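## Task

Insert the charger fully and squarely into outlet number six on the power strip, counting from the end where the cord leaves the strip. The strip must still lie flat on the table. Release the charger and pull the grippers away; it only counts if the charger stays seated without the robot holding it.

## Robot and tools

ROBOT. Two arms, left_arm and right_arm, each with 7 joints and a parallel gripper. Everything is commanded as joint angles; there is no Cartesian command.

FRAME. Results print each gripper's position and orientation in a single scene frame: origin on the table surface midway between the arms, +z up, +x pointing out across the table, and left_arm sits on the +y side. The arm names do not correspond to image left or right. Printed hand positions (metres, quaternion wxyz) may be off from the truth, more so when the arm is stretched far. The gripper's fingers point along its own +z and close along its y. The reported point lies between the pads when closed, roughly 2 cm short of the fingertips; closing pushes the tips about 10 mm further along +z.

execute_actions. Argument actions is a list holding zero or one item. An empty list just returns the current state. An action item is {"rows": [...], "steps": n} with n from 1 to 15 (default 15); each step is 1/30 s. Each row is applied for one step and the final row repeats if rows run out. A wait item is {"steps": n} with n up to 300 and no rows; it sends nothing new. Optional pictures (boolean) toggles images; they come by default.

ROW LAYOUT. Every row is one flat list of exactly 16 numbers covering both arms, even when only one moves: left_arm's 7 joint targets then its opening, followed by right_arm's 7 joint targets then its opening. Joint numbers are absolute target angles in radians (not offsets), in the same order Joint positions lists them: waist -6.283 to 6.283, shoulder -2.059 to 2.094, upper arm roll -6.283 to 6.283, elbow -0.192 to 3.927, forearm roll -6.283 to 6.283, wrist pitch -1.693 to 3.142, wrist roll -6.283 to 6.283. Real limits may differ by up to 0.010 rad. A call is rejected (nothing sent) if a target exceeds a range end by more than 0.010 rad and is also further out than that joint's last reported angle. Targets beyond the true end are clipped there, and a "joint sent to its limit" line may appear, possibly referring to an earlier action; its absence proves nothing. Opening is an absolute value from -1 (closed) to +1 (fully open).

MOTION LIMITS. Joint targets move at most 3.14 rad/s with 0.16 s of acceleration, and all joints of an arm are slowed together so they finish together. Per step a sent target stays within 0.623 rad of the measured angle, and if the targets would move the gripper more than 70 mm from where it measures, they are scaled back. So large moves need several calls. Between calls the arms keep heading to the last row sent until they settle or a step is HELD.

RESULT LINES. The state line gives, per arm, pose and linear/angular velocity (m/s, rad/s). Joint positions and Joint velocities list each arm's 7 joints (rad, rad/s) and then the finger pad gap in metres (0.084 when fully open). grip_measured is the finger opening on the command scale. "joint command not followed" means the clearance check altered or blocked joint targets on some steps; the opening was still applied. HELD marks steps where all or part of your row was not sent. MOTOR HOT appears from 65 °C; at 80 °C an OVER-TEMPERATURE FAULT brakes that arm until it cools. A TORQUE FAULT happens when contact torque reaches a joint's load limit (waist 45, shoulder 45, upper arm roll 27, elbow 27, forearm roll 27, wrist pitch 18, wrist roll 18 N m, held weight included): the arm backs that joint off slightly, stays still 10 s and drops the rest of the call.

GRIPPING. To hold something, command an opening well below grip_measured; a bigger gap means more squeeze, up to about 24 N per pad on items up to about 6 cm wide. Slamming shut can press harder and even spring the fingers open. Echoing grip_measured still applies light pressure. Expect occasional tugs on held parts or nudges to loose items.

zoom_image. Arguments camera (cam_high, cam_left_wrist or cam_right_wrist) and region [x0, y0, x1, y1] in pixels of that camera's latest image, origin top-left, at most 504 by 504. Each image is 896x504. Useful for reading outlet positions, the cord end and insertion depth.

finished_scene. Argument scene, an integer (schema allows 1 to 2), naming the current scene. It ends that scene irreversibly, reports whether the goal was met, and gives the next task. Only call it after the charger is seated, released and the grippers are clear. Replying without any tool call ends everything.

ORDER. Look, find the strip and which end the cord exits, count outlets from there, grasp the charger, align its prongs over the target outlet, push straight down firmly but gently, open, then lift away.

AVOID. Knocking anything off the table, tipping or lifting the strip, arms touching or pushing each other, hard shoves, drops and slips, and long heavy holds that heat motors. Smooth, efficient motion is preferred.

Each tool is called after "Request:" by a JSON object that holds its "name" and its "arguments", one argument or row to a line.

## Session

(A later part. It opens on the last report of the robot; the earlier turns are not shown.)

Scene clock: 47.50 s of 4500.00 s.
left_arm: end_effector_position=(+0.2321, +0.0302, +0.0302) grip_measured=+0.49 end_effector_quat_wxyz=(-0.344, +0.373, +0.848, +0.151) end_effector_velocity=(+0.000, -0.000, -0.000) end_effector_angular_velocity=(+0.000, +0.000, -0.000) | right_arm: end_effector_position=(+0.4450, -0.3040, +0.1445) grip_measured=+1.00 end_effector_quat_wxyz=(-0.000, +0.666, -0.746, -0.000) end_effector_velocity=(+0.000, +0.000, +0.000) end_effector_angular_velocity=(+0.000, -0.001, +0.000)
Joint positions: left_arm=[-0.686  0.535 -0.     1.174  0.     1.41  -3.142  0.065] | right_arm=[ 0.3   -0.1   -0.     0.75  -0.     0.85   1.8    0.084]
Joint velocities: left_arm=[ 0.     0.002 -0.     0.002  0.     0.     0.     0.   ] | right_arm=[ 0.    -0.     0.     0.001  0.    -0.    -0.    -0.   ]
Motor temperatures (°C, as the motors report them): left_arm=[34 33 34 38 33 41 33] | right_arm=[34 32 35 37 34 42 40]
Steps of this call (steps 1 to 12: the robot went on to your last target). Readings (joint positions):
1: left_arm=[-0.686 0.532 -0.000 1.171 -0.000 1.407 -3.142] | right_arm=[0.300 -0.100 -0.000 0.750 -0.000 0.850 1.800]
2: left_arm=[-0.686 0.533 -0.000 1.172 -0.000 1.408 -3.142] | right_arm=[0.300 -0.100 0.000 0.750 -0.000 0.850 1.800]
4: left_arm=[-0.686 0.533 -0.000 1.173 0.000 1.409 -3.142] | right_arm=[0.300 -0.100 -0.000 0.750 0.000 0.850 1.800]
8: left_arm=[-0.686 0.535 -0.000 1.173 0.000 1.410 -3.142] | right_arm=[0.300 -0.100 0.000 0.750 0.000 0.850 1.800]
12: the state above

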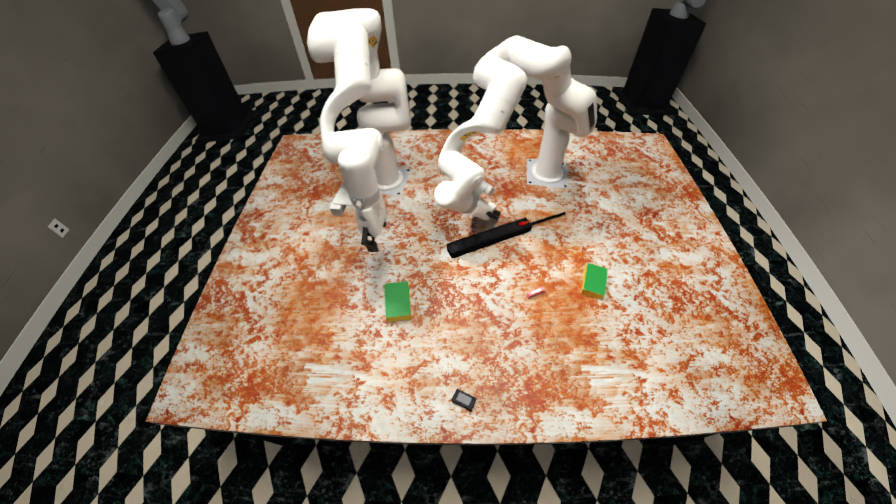

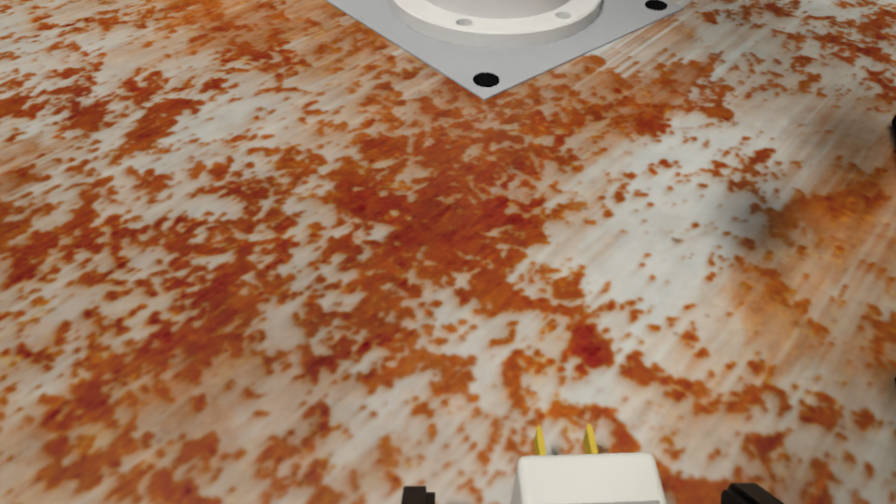

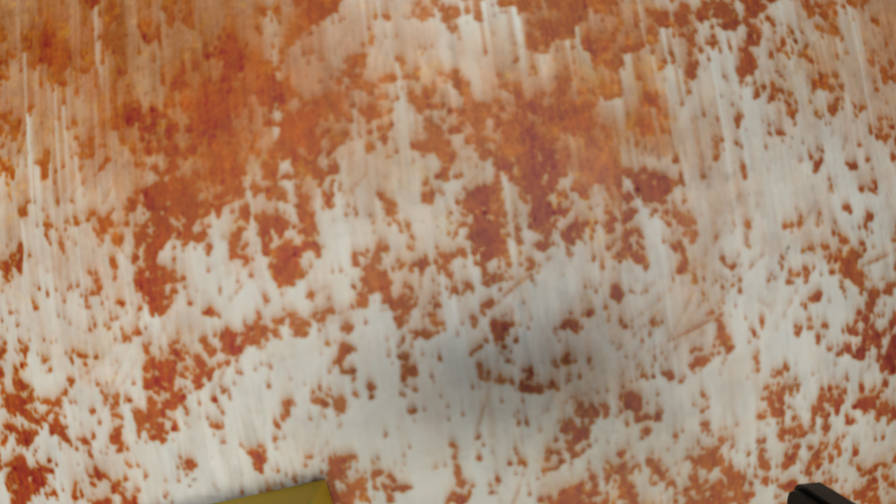

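Request:
{"name": "execute_actions", "arguments": {
  "actions": [
    {"rows":[[-0.686,0.578,0,1.237,0,1.43,-3.1416,0,0.3,-0.1,0,0.75,0,0.85,1.8,1]]}
  ],
  "pictures": false
}}

Request:
{"name": "execute_actions", "arguments": {
  "actions": [
    {"rows":[[-0.686,0.578,0,1.237,0,1.43,-3.1416,-1,0.3,-0.1,0,0.75,0,0.85,1.8,1]]}
  ],
  "pictures": false
}}

Request:
{"name": "execute_actions", "arguments": {
  "actions": [
    {"rows":[[-0.686,0.3,0,1.237,0,1.6,-3.1416,-1,0.3,-0.1,0,0.75,0,0.85,1.8,1]]}
  ]
}}

Request:
{"name": "execute_actions", "arguments": {
  "actions": [
    {"rows":[[-0.1,-0.2,0,0.8,0,0.9,-3.1416,-1,0.6,0.094,0,0.829,0,0.735,1.8,1]]}
  ],
  "pictures": false
}}

Request:
{"name": "execute_actions", "arguments": {
  "actions": [
    {"rows":[[-0.1,-0.2,0,0.8,0,0.9,-3.1416,-1,0.843,0.094,0,0.829,0,0.735,1.8,1]]}
  ],
  "pictures": false
}}

Request:
{"name": "execute_actions", "arguments": {
  "actions": [
    {"rows":[[-0.1,-0.2,0,0.8,0,0.9,-3.1416,-1,0.843,0.259,0,0.794,0,0.535,1.8,0.6]]}
  ],
  "pictures": false
}}

Request:
{"name": "execute_actions", "arguments": {
  "actions": [
    {"rows":[[-0.1,-0.2,0,0.8,0,0.9,-3.1416,-1,0.843,0.259,0,0.794,0,0.535,1.8,-0.6]]}
  ],
  "pictures": false
}}

Request:
{"name": "execute_actions", "arguments": {
  "actions": [
    {"rows":[[-0.1,-0.2,0,0.8,0,0.9,-3.1416,-1,0.843,0.259,0,0.794,0,0.535,1.6,-1]]}
  ],
  "pictures": false
}}

Request:
{"name": "execute_actions", "arguments": {
  "actions": [
    {"rows":[[-0.1,-0.2,0,0.8,0,0.9,-3.1416,-1,0.843,0.259,0,0.794,0,0.535,1.41,-1]]}
  ]
}}

Scene clock: 64.43 s of 4500.00 s.
left_arm: end_effector_position=(+0.2416, +0.0199, +0.0271) grip_measured=-0.01 end_effector_quat_wxyz=(-0.344, +0.373, +0.848, +0.151) end_effector_velocity=(+0.000, -0.000, -0.000) end_effector_angular_velocity=(+0.000, +0.001, +0.000) | right_arm: end_effector_position=(+0.4450, -0.3040, +0.1445) grip_measured=+1.00 end_effector_quat_wxyz=(-0.000, +0.666, -0.746, -0.000) end_effector_velocity=(+0.000, -0.000, -0.000) end_effector_angular_velocity=(-0.000, +0.000, -0.002)
Joint positions: left_arm=[-0.686  0.578 -0.     1.237 -0.     1.43  -3.142  0.044] | right_arm=[ 0.3   -0.1    0.     0.75  -0.     0.85   1.8    0.084]
Joint velocities: left_arm=[ 0.     0.002 -0.     0.002 -0.     0.001  0.    -0.   ] | right_arm=[-0.     0.    -0.     0.    -0.     0.     0.001 -0.   ]
Motor temperatures (°C, as the motors report them): left_arm=[34 34 34 38 33 41 33] | right_arm=[34 32 35 37 34 42 40]
Steps of this call (steps 1 to 15: the robot went on to your last target; steps 16 to 90: nothing new was sent; then 13.43 s passed at rest; steps 91 to 105: all 15 steps of this action). Readings (joint positions):
91: left_arm=[-0.686 0.536 -0.000 1.174 0.000 1.410 -3.142] | right_arm=[0.300 -0.100 0.000 0.750 -0.000 0.850 1.800]
92: left_arm=[-0.686 0.538 -0.000 1.179 -0.000 1.412 -3.142] | right_arm=[0.300 -0.100 0.000 0.750 -0.000 0.850 1.800]
94: left_arm=[-0.686 0.556 -0.000 1.205 -0.000 1.420 -3.142] | right_arm=[0.300 -0.100 0.000 0.750 0.000 0.850 1.800]
98: left_arm=[-0.686 0.575 0.000 1.232 0.000 1.428 -3.142] | right_arm=[0.300 -0.100 0.000 0.750 -0.000 0.850 1.800]
105: the state above

Scene clock: 64.93 s of 4500.00 s.
left_arm: end_effector_position=(+0.2416, +0.0198, +0.0271) grip_measured=-0.33 end_effector_quat_wxyz=(-0.344, +0.373, +0.848, +0.151) end_effector_velocity=(-0.000, +0.000, -0.000) end_effector_angular_velocity=(+0.001, +0.000, -0.000) | right_arm: end_effector_position=(+0.4450, -0.3040, +0.1445) grip_measured=+1.00 end_effector_quat_wxyz=(-0.000, +0.666, -0.746, -0.000) end_effector_velocity=(+0.000, -0.000, +0.000) end_effector_angular_velocity=(-0.000, -0.000, -0.000)
Joint positions: left_arm=[-0.686  0.578  0.     1.237  0.     1.43  -3.142  0.03 ] | right_arm=[ 0.3   -0.1    0.     0.75   0.     0.85   1.8    0.084]
Joint velocities: left_arm=[-0.    -0.     0.    -0.001  0.    -0.     0.     0.   ] | right_arm=[-0. -0. -0.  0. -0.  0. -0.  0.]
Motor temperatures (°C, as the motors report them): left_arm=[34 34 34 38 33 41 33] | right_arm=[34 32 35 37 34 42 40]
Steps of this call (steps 1 to 15: all 15 steps of this action). Readings (joint positions):
1: left_arm=[-0.686 0.578 -0.000 1.237 -0.000 1.430 -3.142] | right_arm=[0.300 -0.100 -0.000 0.750 -0.000 0.850 1.800]
2: left_arm=[-0.686 0.578 -0.000 1.237 0.000 1.430 -3.142] | right_arm=[0.300 -0.100 0.000 0.750 -0.000 0.850 1.800]
4: left_arm=[-0.686 0.578 0.000 1.237 0.000 1.430 -3.142] | right_arm=[0.300 -0.100 -0.000 0.750 -0.000 0.850 1.800]
8: left_arm=[-0.686 0.578 0.000 1.237 0.000 1.430 -3.142] | right_arm=[0.300 -0.100 0.000 0.750 0.000 0.850 1.800]
15: the state above

Scene clock: 65.43 s of 4500.00 s.
left_arm: end_effector_position=(+0.2481, +0.0127, +0.1443) grip_measured=-0.33 end_effector_quat_wxyz=(-0.298, +0.380, +0.866, +0.131) end_effector_velocity=(-0.017, +0.020, -0.000) end_effector_angular_velocity=(+0.054, +0.049, +0.003) | right_arm: end_effector_position=(+0.4450, -0.3040, +0.1445) grip_measured=+1.00 end_effector_quat_wxyz=(-0.000, +0.666, -0.746, -0.000) end_effector_velocity=(-0.000, -0.000, -0.000) end_effector_angular_velocity=(-0.000, +0.001, +0.000)
Joint positions: left_arm=[-0.686  0.304 -0.     1.237 -0.     1.597 -3.142  0.03 ] | right_arm=[ 0.3   -0.1   -0.     0.75  -0.     0.85   1.8    0.084]
Joint velocities: left_arm=[ 0.001 -0.014  0.002 -0.043 -0.     0.044 -0.    -0.   ] | right_arm=[-0.001  0.001  0.    -0.    -0.     0.    -0.    -0.   ]
Motor temperatures (°C, as the motors report them): left_arm=[34 34 34 38 33 40 33] | right_arm=[34 32 35 37 34 42 40]
Steps of this call (steps 1 to 15: all 15 steps of this action). Readings (joint positions):
1: left_arm=[-0.686 0.578 0.000 1.237 0.000 1.430 -3.142] | right_arm=[0.300 -0.100 -0.000 0.750 -0.000 0.850 1.800]
2: left_arm=[-0.686 0.574 0.000 1.236 -0.000 1.433 -3.142] | right_arm=[0.300 -0.100 0.000 0.750 -0.000 0.850 1.800]
4: left_arm=[-0.686 0.535 0.000 1.230 -0.000 1.462 -3.142] | right_arm=[0.300 -0.100 0.000 0.750 0.000 0.850 1.800]
8: left_arm=[-0.686 0.398 -0.000 1.241 0.000 1.537 -3.142] | right_arm=[0.300 -0.100 -0.000 0.750 0.000 0.850 1.800]
15: the state above

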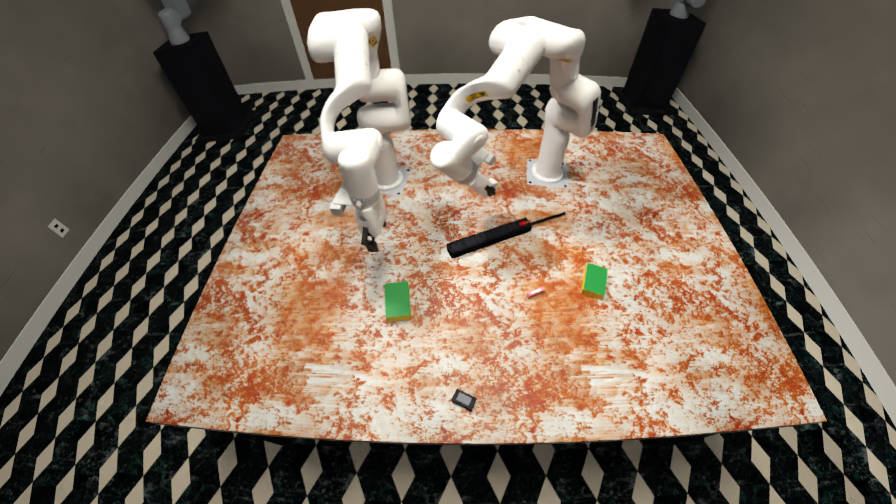

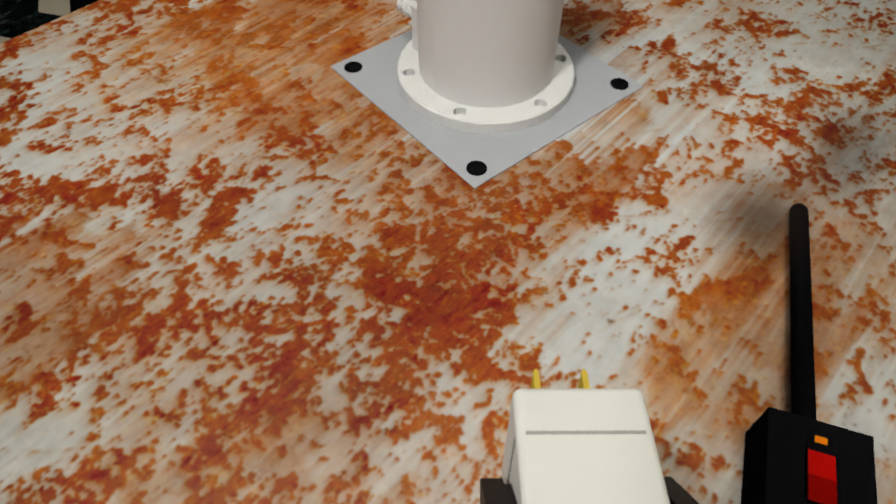

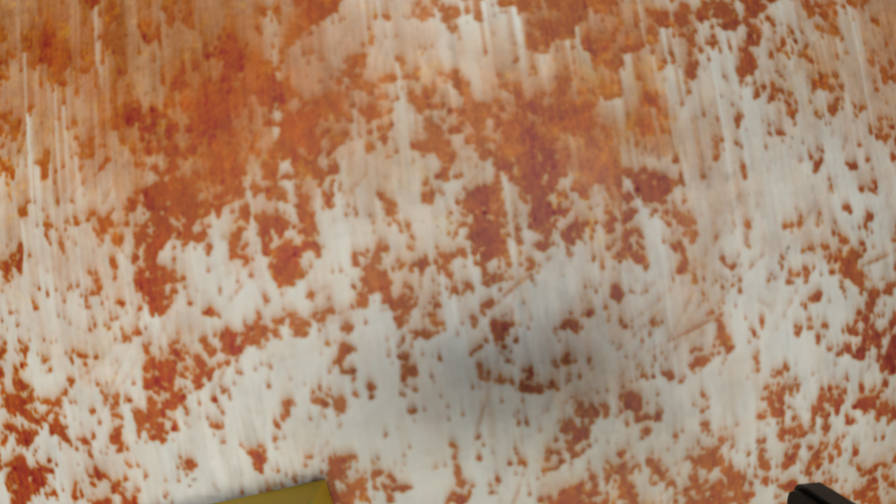

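Scene clock: 65.93 s of 4500.00 s.
left_arm: end_effector_position=(+0.3710, +0.1125, +0.1745) grip_measured=-0.33 end_effector_quat_wxyz=(-0.075, +0.212, +0.974, +0.016) end_effector_velocity=(+0.239, +0.289, +0.112) end_effector_angular_velocity=(-0.501, -1.096, +0.893) | right_arm: end_effector_position=(+0.4446, -0.1739, +0.1007) grip_measured=+1.00 end_effector_quat_wxyz=(+0.001, +0.769, -0.639, -0.001) end_effector_velocity=(+0.015, +0.014, -0.006) end_effector_angular_velocity=(+0.008, -0.030, +0.018)
Joint positions: left_arm=[-0.288 -0.038  0.002  0.94   0.     1.131 -3.142  0.03 ] | right_arm=[0.594 0.09  0.003 0.826 0.    0.738 1.8   0.084]
Joint velocities: left_arm=[ 0.899 -0.777 -0.007 -0.67  -0.    -1.098 -0.     0.   ] | right_arm=[ 0.072  0.052 -0.055  0.037  0.    -0.045 -0.001  0.   ]
Motor temperatures (°C, as the motors report them): left_arm=[34 34 34 38 33 40 33] | right_arm=[34 32 35 37 34 42 40]
Steps of this call (steps 1 to 15: all 15 steps of this action). Readings (joint positions):
1: left_arm=[-0.686 0.304 -0.000 1.236 -0.000 1.598 -3.142] | right_arm=[0.300 -0.100 -0.000 0.750 -0.000 0.850 1.800]
2: left_arm=[-0.682 0.300 -0.001 1.231 -0.000 1.593 -3.142] | right_arm=[0.304 -0.097 -0.001 0.751 -0.000 0.848 1.800]
4: left_arm=[-0.642 0.265 -0.009 1.196 -0.001 1.545 -3.142] | right_arm=[0.346 -0.069 -0.007 0.765 -0.000 0.830 1.800]
8: left_arm=[-0.502 0.147 0.004 1.100 0.000 1.393 -3.142] | right_arm=[0.473 0.012 0.003 0.795 0.000 0.784 1.800]
15: the state above

Scene clock: 66.43 s of 4500.00 s.
left_arm: end_effector_position=(+0.4131, +0.1780, +0.2015) grip_measured=-0.33 end_effector_quat_wxyz=(+0.048, +0.122, +0.991, -0.006) end_effector_velocity=(+0.004, +0.008, +0.004) end_effector_angular_velocity=(-0.006, -0.016, +0.020) | right_arm: end_effector_position=(+0.3919, -0.0817, +0.1002) grip_measured=+1.00 end_effector_quat_wxyz=(+0.000, +0.840, -0.542, +0.000) end_effector_velocity=(+0.006, -0.005, +0.001) end_effector_angular_velocity=(-0.000, -0.005, -0.015)
Joint positions: left_arm=[-0.102 -0.198 -0.001  0.8   -0.     0.901 -3.142  0.03 ] | right_arm=[ 0.839  0.094 -0.001  0.829 -0.     0.735  1.8    0.084]
Joint velocities: left_arm=[ 0.011 -0.008  0.01  -0.002  0.    -0.01   0.    -0.   ] | right_arm=[ 0.017  0.001 -0.033  0.004 -0.    -0.001 -0.001  0.   ]
Motor temperatures (°C, as the motors report them): left_arm=[34 34 34 38 33 40 33] | right_arm=[34 32 35 37 34 42 40]
Steps of this call (steps 1 to 15: all 15 steps of this action). Readings (joint positions):
1: left_arm=[-0.258 -0.064 0.001 0.918 0.000 1.094 -3.142] | right_arm=[0.596 0.091 0.001 0.827 0.000 0.737 1.800]
2: left_arm=[-0.228 -0.089 0.001 0.895 0.000 1.057 -3.142] | right_arm=[0.601 0.092 -0.002 0.828 0.000 0.736 1.800]
4: left_arm=[-0.170 -0.140 0.001 0.852 0.000 0.987 -3.142] | right_arm=[0.643 0.092 -0.010 0.829 -0.000 0.736 1.800]
8: left_arm=[-0.110 -0.191 0.002 0.809 0.000 0.915 -3.142] | right_arm=[0.772 0.093 0.004 0.829 0.000 0.735 1.800]
15: the state above

Scene clock: 66.93 s of 4500.00 s.
left_arm: end_effector_position=(+0.4136, +0.1792, +0.2021) grip_measured=-0.33 end_effector_quat_wxyz=(+0.050, +0.121, +0.991, -0.006) end_effector_velocity=(-0.000, +0.000, -0.000) end_effector_angular_velocity=(+0.000, +0.001, +0.001) | right_arm: end_effector_position=(+0.3919, -0.0793, +0.0316) grip_measured=+0.59 end_effector_quat_wxyz=(-0.001, +0.841, -0.540, +0.001) end_effector_velocity=(-0.004, -0.002, -0.006) end_effector_angular_velocity=(-0.004, +0.006, +0.000)
Joint positions: left_arm=[-0.1   -0.2   -0.     0.8   -0.     0.9   -3.142  0.03 ] | right_arm=[ 0.843  0.257 -0.     0.796  0.     0.536  1.8    0.069]
Joint velocities: left_arm=[ 0.    -0.001  0.    -0.002  0.    -0.     0.     0.   ] | right_arm=[ 0.001  0.008  0.    -0.011  0.    -0.012  0.    -0.   ]
Motor temperatures (°C, as the motors report them): left_arm=[34 34 34 38 33 41 33] | right_arm=[34 32 35 37 34 42 40]
Steps of this call (steps 1 to 15: all 15 steps of this action). Readings (joint positions):
1: left_arm=[-0.101 -0.199 -0.001 0.800 -0.000 0.901 -3.142] | right_arm=[0.840 0.094 -0.002 0.829 -0.000 0.735 1.800]
2: left_arm=[-0.101 -0.199 -0.001 0.800 -0.000 0.900 -3.142] | right_arm=[0.840 0.097 -0.002 0.828 -0.000 0.729 1.800]
4: left_arm=[-0.101 -0.199 -0.001 0.800 -0.000 0.900 -3.142] | right_arm=[0.841 0.133 -0.002 0.823 0.000 0.679 1.800]
8: left_arm=[-0.100 -0.200 -0.000 0.800 -0.000 0.900 -3.142] | right_arm=[0.842 0.243 -0.000 0.791 -0.000 0.564 1.800]
15: the state above

Scene clock: 67.43 s of 4500.00 s.
left_arm: end_effector_position=(+0.4136, +0.1792, +0.2021) grip_measured=-0.33 end_effector_quat_wxyz=(+0.050, +0.120, +0.991, -0.006) end_effector_velocity=(-0.000, +0.000, -0.001) end_effector_angular_velocity=(+0.001, +0.001, -0.000) | right_arm: end_effector_position=(+0.3912, -0.0796, +0.0307) grip_measured=-0.02 end_effector_quat_wxyz=(-0.001, +0.841, -0.540, +0.000) end_effector_velocity=(-0.001, +0.000, -0.001) end_effector_angular_velocity=(-0.001, +0.002, +0.000)
Joint positions: left_arm=[-0.1   -0.2   -0.     0.8    0.     0.9   -3.142  0.03 ] | right_arm=[ 0.843  0.258 -0.     0.795 -0.     0.535  1.8    0.043]
Joint velocities: left_arm=[ 0.     0.     0.    -0.001  0.    -0.     0.     0.   ] | right_arm=[ 0.001  0.001  0.001 -0.001 -0.    -0.     0.002  0.   ]
Motor temperatures (°C, as the motors report them): left_arm=[34 34 34 38 33 41 33] | right_arm=[34 33 35 37 34 42 40]
Steps of this call (steps 1 to 15: all 15 steps of this action). Readings (joint positions):
1: left_arm=[-0.100 -0.200 -0.000 0.800 -0.000 0.900 -3.142] | right_arm=[0.843 0.257 -0.000 0.795 0.000 0.535 1.800]
2: left_arm=[-0.100 -0.200 -0.000 0.800 -0.000 0.900 -3.142] | right_arm=[0.843 0.258 -0.000 0.795 0.000 0.535 1.800]
4: left_arm=[-0.100 -0.200 -0.000 0.800 -0.000 0.900 -3.142] | right_arm=[0.843 0.258 -0.000 0.794 -0.000 0.535 1.800]
8: left_arm=[-0.100 -0.200 -0.000 0.800 -0.000 0.900 -3.142] | right_arm=[0.843 0.258 -0.000 0.795 0.000 0.535 1.800]
15: the state above

Scene clock: 67.93 s of 4500.00 s.
left_arm: end_effector_position=(+0.4136, +0.1792, +0.2021) grip_measured=-0.33 end_effector_quat_wxyz=(+0.050, +0.120, +0.991, -0.006) end_effector_velocity=(+0.000, +0.000, -0.000) end_effector_angular_velocity=(+0.000, +0.001, -0.000) | right_arm: end_effector_position=(+0.3910, -0.0795, +0.0305) grip_measured=-0.02 end_effector_quat_wxyz=(-0.001, +0.891, -0.454, +0.000) end_effector_velocity=(+0.000, -0.000, -0.000) end_effector_angular_velocity=(+0.000, +0.000, +0.011)
Joint positions: left_arm=[-0.1   -0.2    0.     0.8   -0.     0.9   -3.142  0.03 ] | right_arm=[0.843 0.259 0.    0.795 0.    0.535 1.601 0.043]
Joint velocities: left_arm=[-0.     0.001  0.     0.001  0.     0.    -0.    -0.   ] | right_arm=[-0.001 -0.     0.    -0.     0.001  0.    -0.013  0.   ]
Motor temperatures (°C, as the motors report them): left_arm=[34 34 34 38 33 41 33] | right_arm=[34 33 35 37 34 42 40]
Steps of this call (steps 1 to 15: all 15 steps of this action). Readings (joint positions):
1: left_arm=[-0.100 -0.200 -0.000 0.800 -0.000 0.900 -3.142] | right_arm=[0.843 0.258 -0.000 0.795 -0.000 0.535 1.800]
2: left_arm=[-0.100 -0.200 -0.000 0.800 0.000 0.900 -3.142] | right_arm=[0.843 0.258 -0.000 0.795 0.000 0.535 1.794]
4: left_arm=[-0.100 -0.200 -0.000 0.800 -0.000 0.900 -3.142] | right_arm=[0.843 0.259 0.000 0.795 0.000 0.535 1.745]
8: left_arm=[-0.100 -0.200 -0.000 0.800 0.000 0.900 -3.142] | right_arm=[0.843 0.259 0.000 0.795 -0.000 0.535 1.627]
15: the state above

Scene clock: 68.43 s of 4500.00 s.
left_arm: end_effector_position=(+0.4136, +0.1792, +0.2021) grip_measured=-0.33 end_effector_quat_wxyz=(+0.050, +0.120, +0.991, -0.006) end_effector_velocity=(+0.000, -0.000, +0.000) end_effector_angular_velocity=(-0.000, -0.001, -0.000) | right_arm: end_effector_position=(+0.3909, -0.0796, +0.0304) grip_measured=-0.02 end_effector_quat_wxyz=(-0.000, +0.930, -0.367, +0.000) end_effector_velocity=(+0.000, -0.000, +0.000) end_effector_angular_velocity=(+0.000, -0.001, +0.011)
Joint positions: left_arm=[-0.1   -0.2    0.     0.8    0.     0.9   -3.142  0.03 ] | right_arm=[0.843 0.259 0.    0.794 0.    0.535 1.411 0.043]
Joint velocities: left_arm=[-0.    -0.    -0.     0.001 -0.    -0.     0.     0.   ] | right_arm=[-0.    -0.    -0.001  0.    -0.    -0.    -0.012  0.   ]
Motor temperatures (°C, as the motors report them): left_arm=[34 34 34 38 33 41 33] | right_arm=[34 33 35 37 34 42 40]
Steps of this call (steps 1 to 15: all 15 steps of this action). Readings (joint positions):
1: left_arm=[-0.100 -0.200 0.000 0.800 -0.000 0.900 -3.142] | right_arm=[0.843 0.259 0.000 0.795 0.000 0.535 1.601]
2: left_arm=[-0.100 -0.200 0.000 0.800 -0.000 0.900 -3.142] | right_arm=[0.843 0.259 0.000 0.795 0.000 0.535 1.595]
4: left_arm=[-0.100 -0.200 -0.000 0.800 -0.000 0.900 -3.142] | right_arm=[0.843 0.259 0.000 0.795 0.000 0.535 1.546]
8: left_arm=[-0.100 -0.200 -0.000 0.800 0.000 0.900 -3.142] | right_arm=[0.843 0.259 0.000 0.794 -0.000 0.535 1.435]
15: the state above

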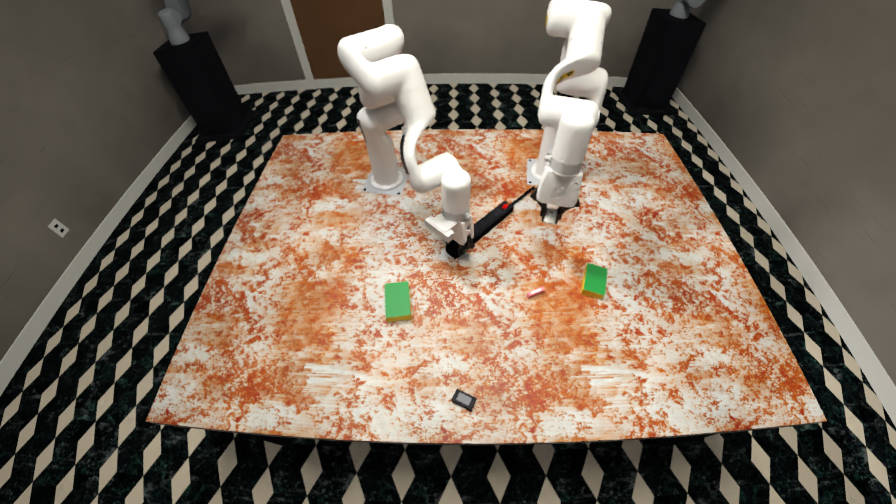

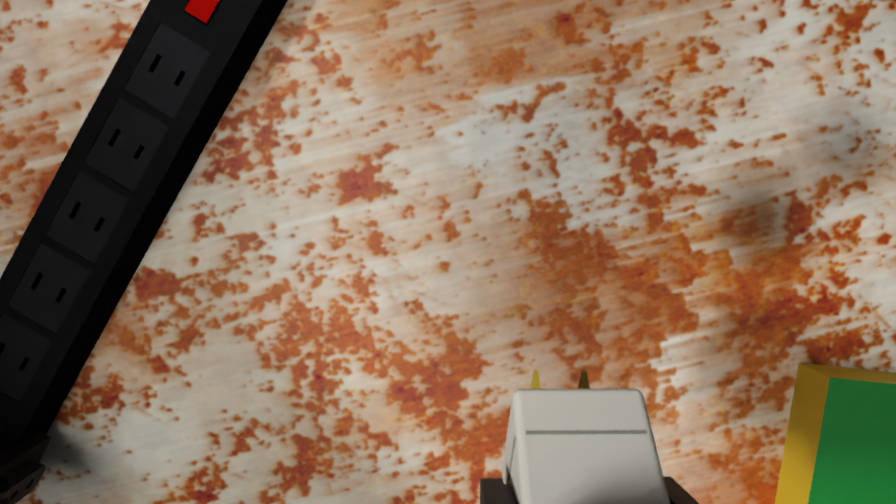

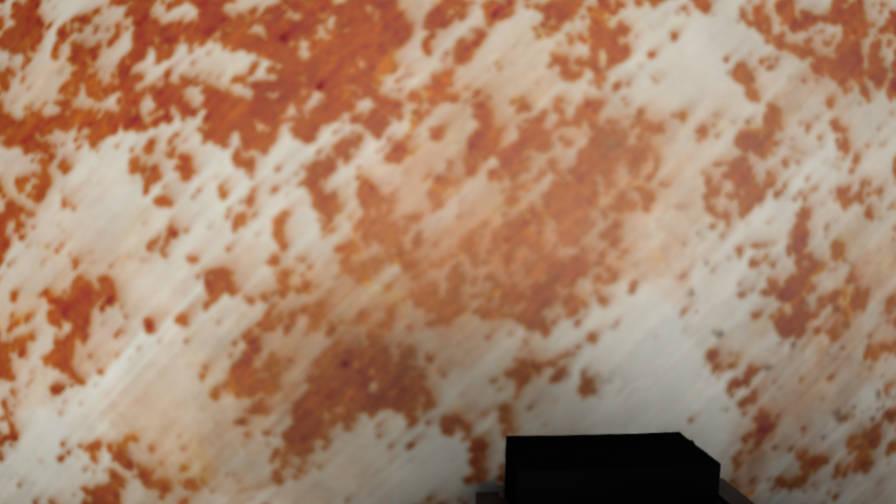

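Request:
{"name": "execute_actions", "arguments": {
  "actions": [
    {"rows":[[-0.1,0,0,0.6,0,-0.2,-3.1416,-1,0.843,0.259,0,0.794,0,0.535,1.41,1]],"steps":10}
  ],
  "pictures": false
}}

Request:
{"name": "execute_actions", "arguments": {
  "actions": [
    {"rows":[[-0.1,0,0,0.6,0,-0.2,-3.1416,-1,0.843,0.094,0,0.829,0,0.735,1.41,1]],"steps":10}
  ],
  "pictures": false
}}

Request:
{"name": "execute_actions", "arguments": {
  "actions": [
    {"rows":[[-0.3,0.1,0,0.55,0,-0.35,-3.1416,-1,0,-0.1,0,0.75,0,0.85,1.41,1]]}
  ],
  "pictures": false
}}

Request:
{"name": "execute_actions", "arguments": {
  "actions": [
    {"rows":[[-0.606,0.2794,0,0.525,0,-0.5544,-3.1416,-1,0,-0.1,0,0.75,0,0.85,1.41,1]]}
  ],
  "pictures": false
}}

Request:
{"name": "execute_actions", "arguments": {
  "actions": [
    {"steps":20}
  ]
}}

Request:
{"name": "zoom_image", "arguments": {
  "camera": "cam_left_wrist",
  "region": [430,200,730,430]
}}

Scene clock: 79.50 s of 4500.00 s.
left_arm: end_effector_position=(+0.4597, +0.1679, +0.1401) grip_measured=-0.33 end_effector_quat_wxyz=(+0.163, +0.119, +0.979, -0.020) end_effector_velocity=(+0.285, -0.070, -0.068) end_effector_angular_velocity=(-0.404, -1.640, +0.001) | right_arm: end_effector_position=(+0.3900, -0.0808, +0.0291) grip_measured=+1.00 end_effector_quat_wxyz=(+0.001, +0.930, -0.367, -0.001) end_effector_velocity=(+0.008, +0.009, +0.010) end_effector_angular_velocity=(+0.020, -0.024, +0.003)
Joint positions: left_arm=[-0.1   -0.056  0.     0.655 -0.     0.382 -3.142  0.03 ] | right_arm=[ 0.843  0.26  -0.     0.793 -0.     0.536  1.41   0.084]
Joint velocities: left_arm=[ 0.     0.543  0.    -0.544  0.    -2.776  0.    -0.   ] | right_arm=[ 0.002 -0.01   0.003  0.016  0.001 -0.005  0.002  0.002]
Motor temperatures (°C, as the motors report them): left_arm=[34 34 34 39 33 41 33] | right_arm=[34 32 35 35 34 41 40]
Steps of this call (steps 1 to 15: the robot went on to your last target; steps 16 to 90: nothing new was sent; then 7.73 s passed at rest; steps 91 to 100: all 10 steps of this action). Readings (joint positions):
91: left_arm=[-0.100 -0.200 0.000 0.800 -0.000 0.900 -3.142] | right_arm=[0.843 0.259 0.000 0.794 0.000 0.535 1.410]
92: left_arm=[-0.100 -0.199 -0.000 0.799 -0.000 0.894 -3.142] | right_arm=[0.843 0.259 -0.000 0.794 -0.000 0.535 1.410]
94: left_arm=[-0.100 -0.185 -0.000 0.785 0.000 0.843 -3.142] | right_arm=[0.843 0.262 -0.001 0.788 -0.000 0.537 1.410]
98: left_arm=[-0.100 -0.099 0.000 0.698 -0.000 0.563 -3.142] | right_arm=[0.843 0.261 -0.001 0.791 -0.000 0.536 1.410]
100: the state above

Scene clock: 79.83 s of 4500.00 s.
left_arm: end_effector_position=(+0.5286, +0.1508, +0.1995) grip_measured=-0.33 end_effector_quat_wxyz=(+0.382, +0.111, +0.916, -0.046) end_effector_velocity=(+0.010, -0.003, +0.019) end_effector_angular_velocity=(-0.036, -0.146, +0.000) | right_arm: end_effector_position=(+0.3940, -0.0776, +0.1008) grip_measured=+1.00 end_effector_quat_wxyz=(-0.005, +0.930, -0.367, +0.003) end_effector_velocity=(-0.051, -0.038, -0.010) end_effector_angular_velocity=(-0.107, +0.139, +0.002)
Joint positions: left_arm=[-0.1   -0.002 -0.     0.603  0.    -0.185 -3.142  0.03 ] | right_arm=[ 0.843  0.098 -0.     0.833  0.     0.723  1.41   0.084]
Joint velocities: left_arm=[-0.     0.02   0.    -0.037 -0.    -0.208  0.    -0.   ] | right_arm=[ 0.001 -0.065  0.003 -0.069  0.     0.172  0.001 -0.   ]
Motor temperatures (°C, as the motors report them): left_arm=[34 34 34 39 33 41 33] | right_arm=[34 33 35 35 34 41 40]
Steps of this call (steps 1 to 10: all 10 steps of this action). Readings (joint positions):
1: left_arm=[-0.100 -0.040 0.000 0.639 -0.000 0.288 -3.142] | right_arm=[0.843 0.260 -0.000 0.793 -0.000 0.536 1.410]
2: left_arm=[-0.100 -0.027 0.000 0.627 -0.000 0.196 -3.142] | right_arm=[0.843 0.257 -0.000 0.793 -0.000 0.541 1.410]
4: left_arm=[-0.100 -0.013 0.000 0.613 0.000 0.028 -3.142] | right_arm=[0.843 0.220 0.000 0.797 -0.000 0.592 1.410]
8: left_arm=[-0.100 -0.004 -0.000 0.605 0.000 -0.161 -3.142] | right_arm=[0.843 0.111 -0.000 0.832 0.000 0.706 1.410]
10: the state above

Scene clock: 80.33 s of 4500.00 s.
left_arm: end_effector_position=(+0.4854, +0.0542, +0.1587) grip_measured=-0.33 end_effector_quat_wxyz=(+0.380, +0.200, +0.899, -0.085) end_effector_velocity=(+0.003, -0.002, +0.005) end_effector_angular_velocity=(-0.011, -0.024, +0.001) | right_arm: end_effector_position=(+0.4508, -0.2405, +0.1228) grip_measured=+1.00 end_effector_quat_wxyz=(+0.000, +0.840, -0.543, -0.000) end_effector_velocity=(+0.068, -0.393, +0.046) end_effector_angular_velocity=(+0.000, -0.000, -0.935)
Joint positions: left_arm=[-0.297  0.099  0.001  0.551 -0.    -0.348 -3.142  0.03 ] | right_arm=[ 0.448 -0.004 -0.001  0.787 -0.     0.792  1.41   0.084]
Joint velocities: left_arm=[-0.018  0.006  0.017  0.003 -0.003 -0.03   0.    -0.   ] | right_arm=[-0.937 -0.2    0.003 -0.079  0.     0.121  0.001 -0.   ]
Motor temperatures (°C, as the motors report them): left_arm=[34 34 34 39 33 41 33] | right_arm=[34 33 35 35 34 41 40]
Steps of this call (steps 1 to 15: all 15 steps of this action). Readings (joint positions):
1: left_arm=[-0.100 -0.002 0.000 0.602 -0.000 -0.190 -3.142] | right_arm=[0.843 0.097 -0.000 0.830 0.000 0.728 1.410]
2: left_arm=[-0.104 0.001 0.001 0.600 -0.000 -0.198 -3.142] | right_arm=[0.839 0.095 0.001 0.827 -0.000 0.732 1.410]
4: left_arm=[-0.144 0.020 0.006 0.592 -0.001 -0.233 -3.142] | right_arm=[0.797 0.082 0.008 0.819 -0.000 0.741 1.410]
8: left_arm=[-0.247 0.074 -0.003 0.562 0.001 -0.306 -3.142] | right_arm=[0.665 0.045 -0.002 0.807 -0.000 0.763 1.410]
15: the state above

Scene clock: 80.83 s of 4500.00 s.
left_arm: end_effector_position=(+0.3882, -0.0715, +0.1011) grip_measured=-0.33 end_effector_quat_wxyz=(+0.361, +0.333, +0.860, -0.140) end_effector_velocity=(-0.064, -0.058, -0.030) end_effector_angular_velocity=(-0.006, -0.013, -0.164) | right_arm: end_effector_position=(+0.4425, -0.4212, +0.1439) grip_measured=+1.00 end_effector_quat_wxyz=(-0.000, +0.703, -0.711, +0.000) end_effector_velocity=(-0.027, -0.089, +0.010) end_effector_angular_velocity=(-0.001, +0.004, -0.227)
Joint positions: left_arm=[-0.594  0.273 -0.003  0.525  0.001 -0.544 -3.142  0.03 ] | right_arm=[ 0.016 -0.097 -0.004  0.752 -0.     0.848  1.41   0.084]
Joint velocities: left_arm=[-0.188  0.107  0.021 -0.016 -0.004 -0.137  0.     0.   ] | right_arm=[-0.245 -0.053  0.018 -0.023  0.     0.034  0.001 -0.   ]
Motor temperatures (°C, as the motors report them): left_arm=[34 34 34 39 33 41 33] | right_arm=[34 33 35 35 34 41 40]
Steps of this call (steps 1 to 15: all 15 steps of this action). Readings (joint positions):
1: left_arm=[-0.298 0.099 0.001 0.551 -0.000 -0.349 -3.142] | right_arm=[0.417 -0.010 -0.001 0.784 -0.000 0.796 1.410]
2: left_arm=[-0.303 0.101 0.003 0.551 -0.000 -0.353 -3.142] | right_arm=[0.386 -0.017 -0.001 0.782 -0.000 0.800 1.410]
4: left_arm=[-0.343 0.125 0.007 0.549 -0.001 -0.383 -3.142] | right_arm=[0.323 -0.031 -0.001 0.777 -0.000 0.808 1.410]
8: left_arm=[-0.451 0.188 -0.001 0.538 0.000 -0.451 -3.142] | right_arm=[0.196 -0.058 -0.000 0.766 -0.000 0.825 1.410]
15: the state above

Scene clock: 81.50 s of 4500.00 s.
left_arm: end_effector_position=(+0.3855, -0.0749, +0.1001) grip_measured=-0.33 end_effector_quat_wxyz=(+0.363, +0.336, +0.857, -0.142) end_effector_velocity=(-0.000, -0.001, -0.000) end_effector_angular_velocity=(-0.000, +0.000, -0.002) | right_arm: end_effector_position=(+0.4408, -0.4256, +0.1445) grip_measured=+1.00 end_effector_quat_wxyz=(+0.000, +0.699, -0.715, -0.000) end_effector_velocity=(-0.000, -0.001, -0.000) end_effector_angular_velocity=(-0.000, +0.001, -0.001)
Joint positions: left_arm=[-0.606  0.279  0.     0.525 -0.    -0.554 -3.142  0.03 ] | right_arm=[ 0.    -0.1    0.     0.75   0.     0.85   1.41   0.084]
Joint velocities: left_arm=[-0.001  0.001 -0.001  0.001 -0.    -0.001 -0.    -0.   ] | right_arm=[-0.001  0.001 -0.001  0.001 -0.    -0.    -0.001  0.   ]
Motor temperatures (°C, as the motors report them): left_arm=[34 34 34 39 33 41 33] | right_arm=[34 33 35 35 34 41 40]
Steps of this call (steps 1 to 20: the robot went on to your last target). Readings (joint positions):
1: left_arm=[-0.599 0.275 -0.002 0.525 0.000 -0.548 -3.142] | right_arm=[0.010 -0.098 -0.003 0.751 -0.000 0.848 1.410]
2: left_arm=[-0.601 0.277 -0.001 0.525 0.000 -0.550 -3.142] | right_arm=[0.006 -0.099 -0.001 0.750 -0.000 0.849 1.410]
4: left_arm=[-0.603 0.278 0.001 0.525 -0.000 -0.553 -3.142] | right_arm=[0.004 -0.099 0.002 0.750 0.000 0.850 1.410]
8: left_arm=[-0.605 0.278 0.001 0.525 -0.000 -0.554 -3.142] | right_arm=[0.002 -0.100 0.001 0.750 0.000 0.850 1.410]
20: the state above

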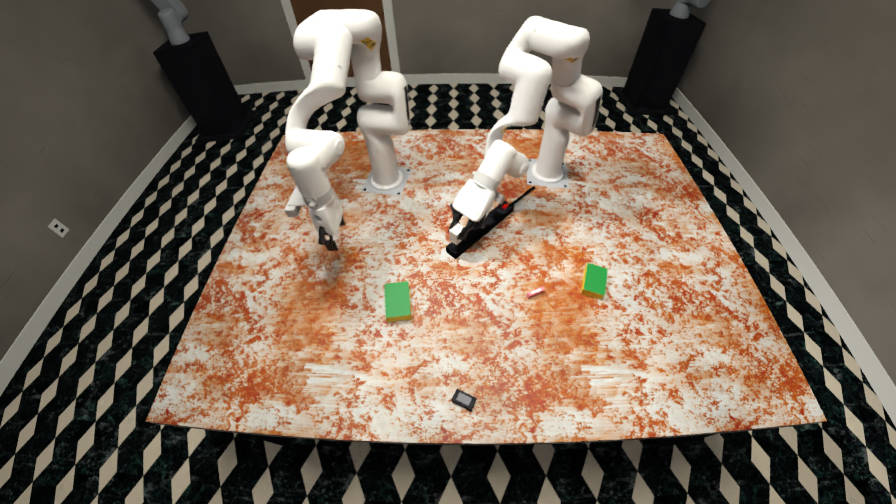

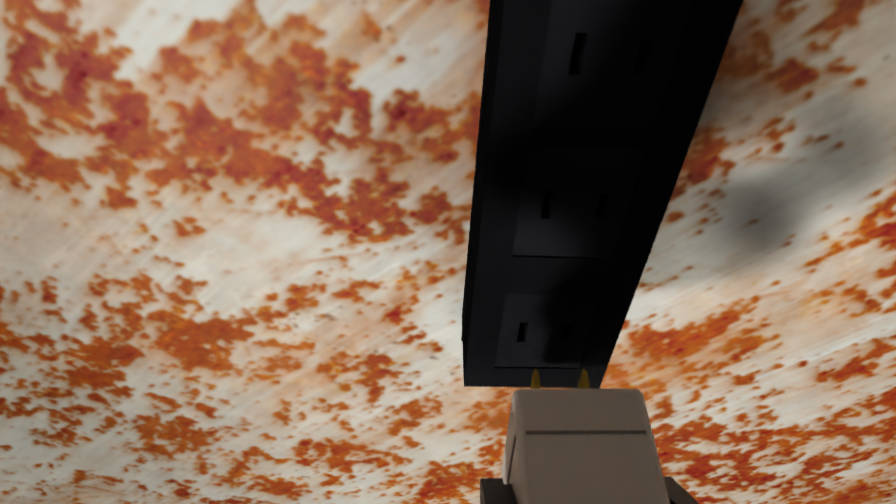

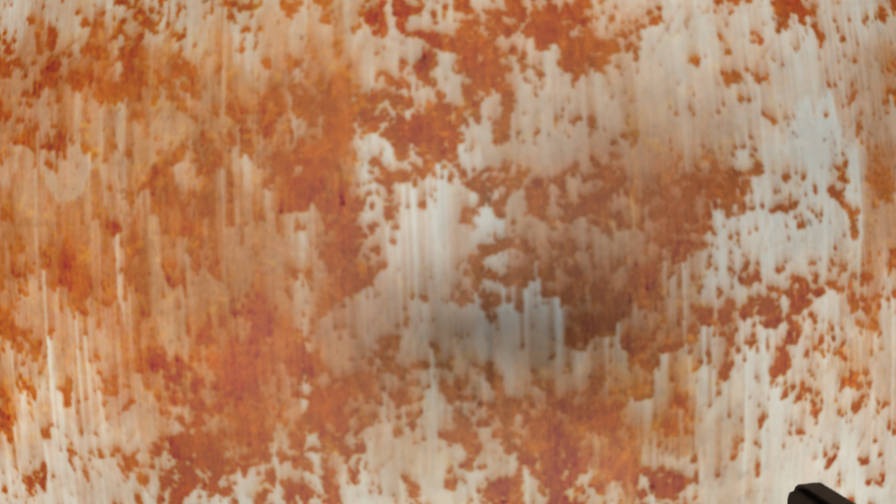

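Region (430, 200, 730, 430) of cam_left_wrist's 896x504 image, scaled by 1.680, with more detail than that image has; it fills the top 386 rows of this view, and the rest is white.

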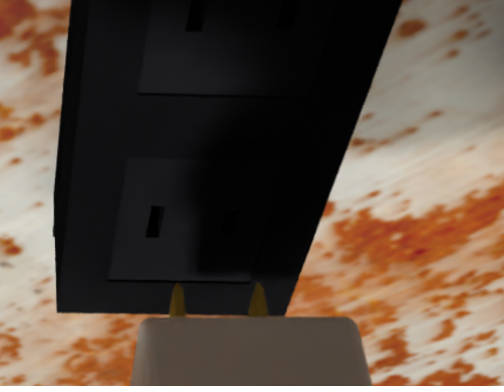

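Request:
{"name": "execute_actions", "arguments": {
  "actions": [
    {"rows":[[-0.6095,0.3245,0,0.5387,0,-0.5858,-3.1416,-1,0,-0.1,0,0.75,0,0.85,1.41,1]]}
  ]
}}

Request:
{"name": "zoom_image", "arguments": {
  "camera": "cam_left_wrist",
  "region": [490,310,650,410]
}}

Scene clock: 92.93 s of 4500.00 s.
left_arm: end_effector_position=(+0.3857, -0.0777, +0.0893) grip_measured=-0.33 end_effector_quat_wxyz=(+0.362, +0.338, +0.857, -0.143) end_effector_velocity=(+0.000, -0.001, -0.000) end_effector_angular_velocity=(-0.000, -0.000, -0.001) | right_arm: end_effector_position=(+0.4408, -0.4257, +0.1445) grip_measured=+1.00 end_effector_quat_wxyz=(-0.000, +0.699, -0.715, -0.000) end_effector_velocity=(+0.000, -0.001, +0.000) end_effector_angular_velocity=(-0.000, -0.001, -0.002)
Joint positions: left_arm=[-0.609  0.324  0.     0.539 -0.    -0.586 -3.142  0.03 ] | right_arm=[ 0.    -0.1    0.     0.75   0.     0.85   1.41   0.084]
Joint velocities: left_arm=[-0.     0.002 -0.     0.002  0.    -0.001 -0.    -0.   ] | right_arm=[-0.001  0.001 -0.     0.001 -0.     0.     0.001  0.   ]
Motor temperatures (°C, as the motors report them): left_arm=[34 34 34 38 33 41 33] | right_arm=[34 33 35 36 34 42 40]
Steps of this call (steps 1 to 15: the robot went on to your last target; steps 16 to 90: nothing new was sent; then 7.93 s passed at rest; steps 91 to 105: all 15 steps of this action). Readings (joint positions):
91: left_arm=[-0.606 0.280 0.000 0.525 -0.000 -0.555 -3.142] | right_arm=[-0.000 -0.100 -0.000 0.750 -0.000 0.850 1.410]
92: left_arm=[-0.606 0.283 0.000 0.527 -0.000 -0.558 -3.142] | right_arm=[0.000 -0.100 0.000 0.750 0.000 0.850 1.410]
94: left_arm=[-0.608 0.303 0.000 0.533 -0.000 -0.572 -3.142] | right_arm=[-0.000 -0.100 0.000 0.750 0.000 0.850 1.410]
98: left_arm=[-0.609 0.322 -0.000 0.537 0.000 -0.583 -3.142] | right_arm=[0.000 -0.100 -0.000 0.750 -0.000 0.850 1.410]
105: the state above

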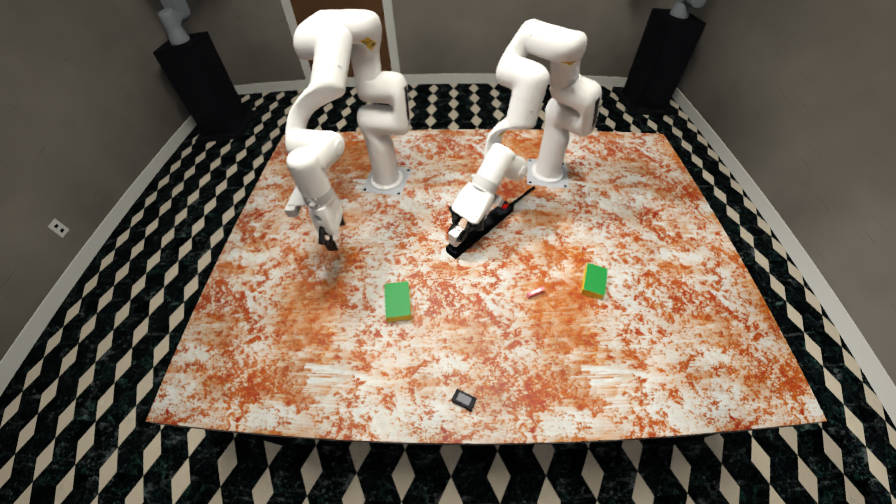

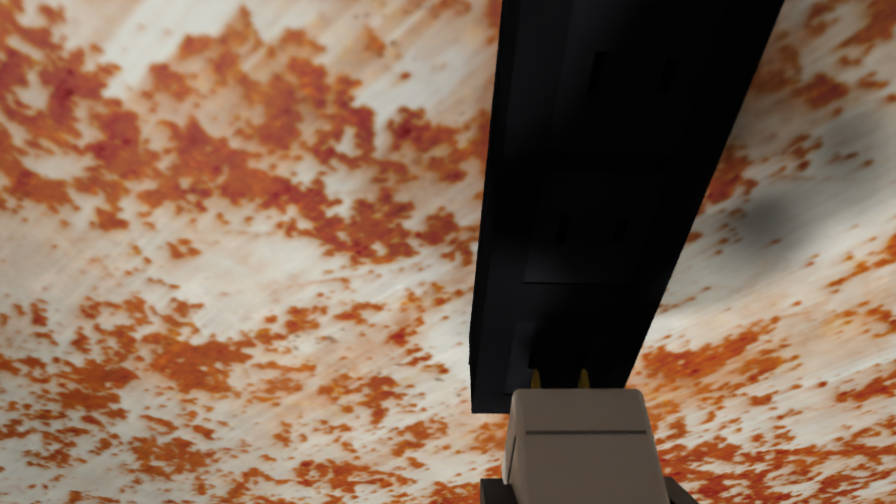

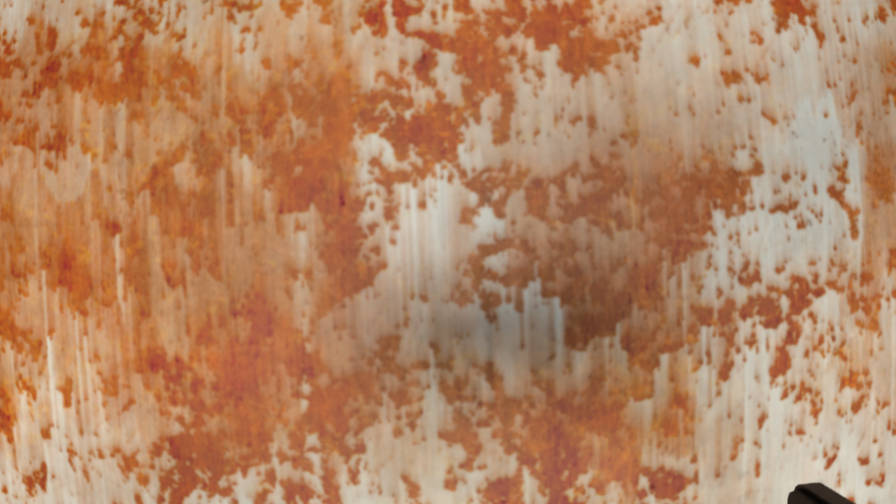

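Region (490, 310, 650, 410) of cam_left_wrist's 896x504 image, scaled by 3.150, with more detail than that image has; it fills the top 315 rows of this view, and the rest is white.

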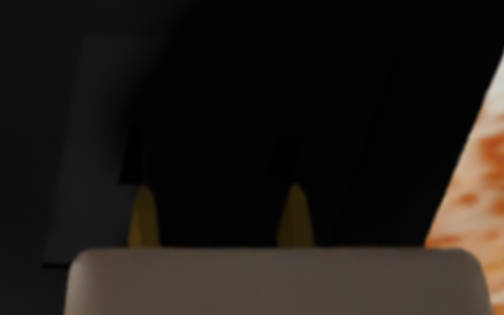

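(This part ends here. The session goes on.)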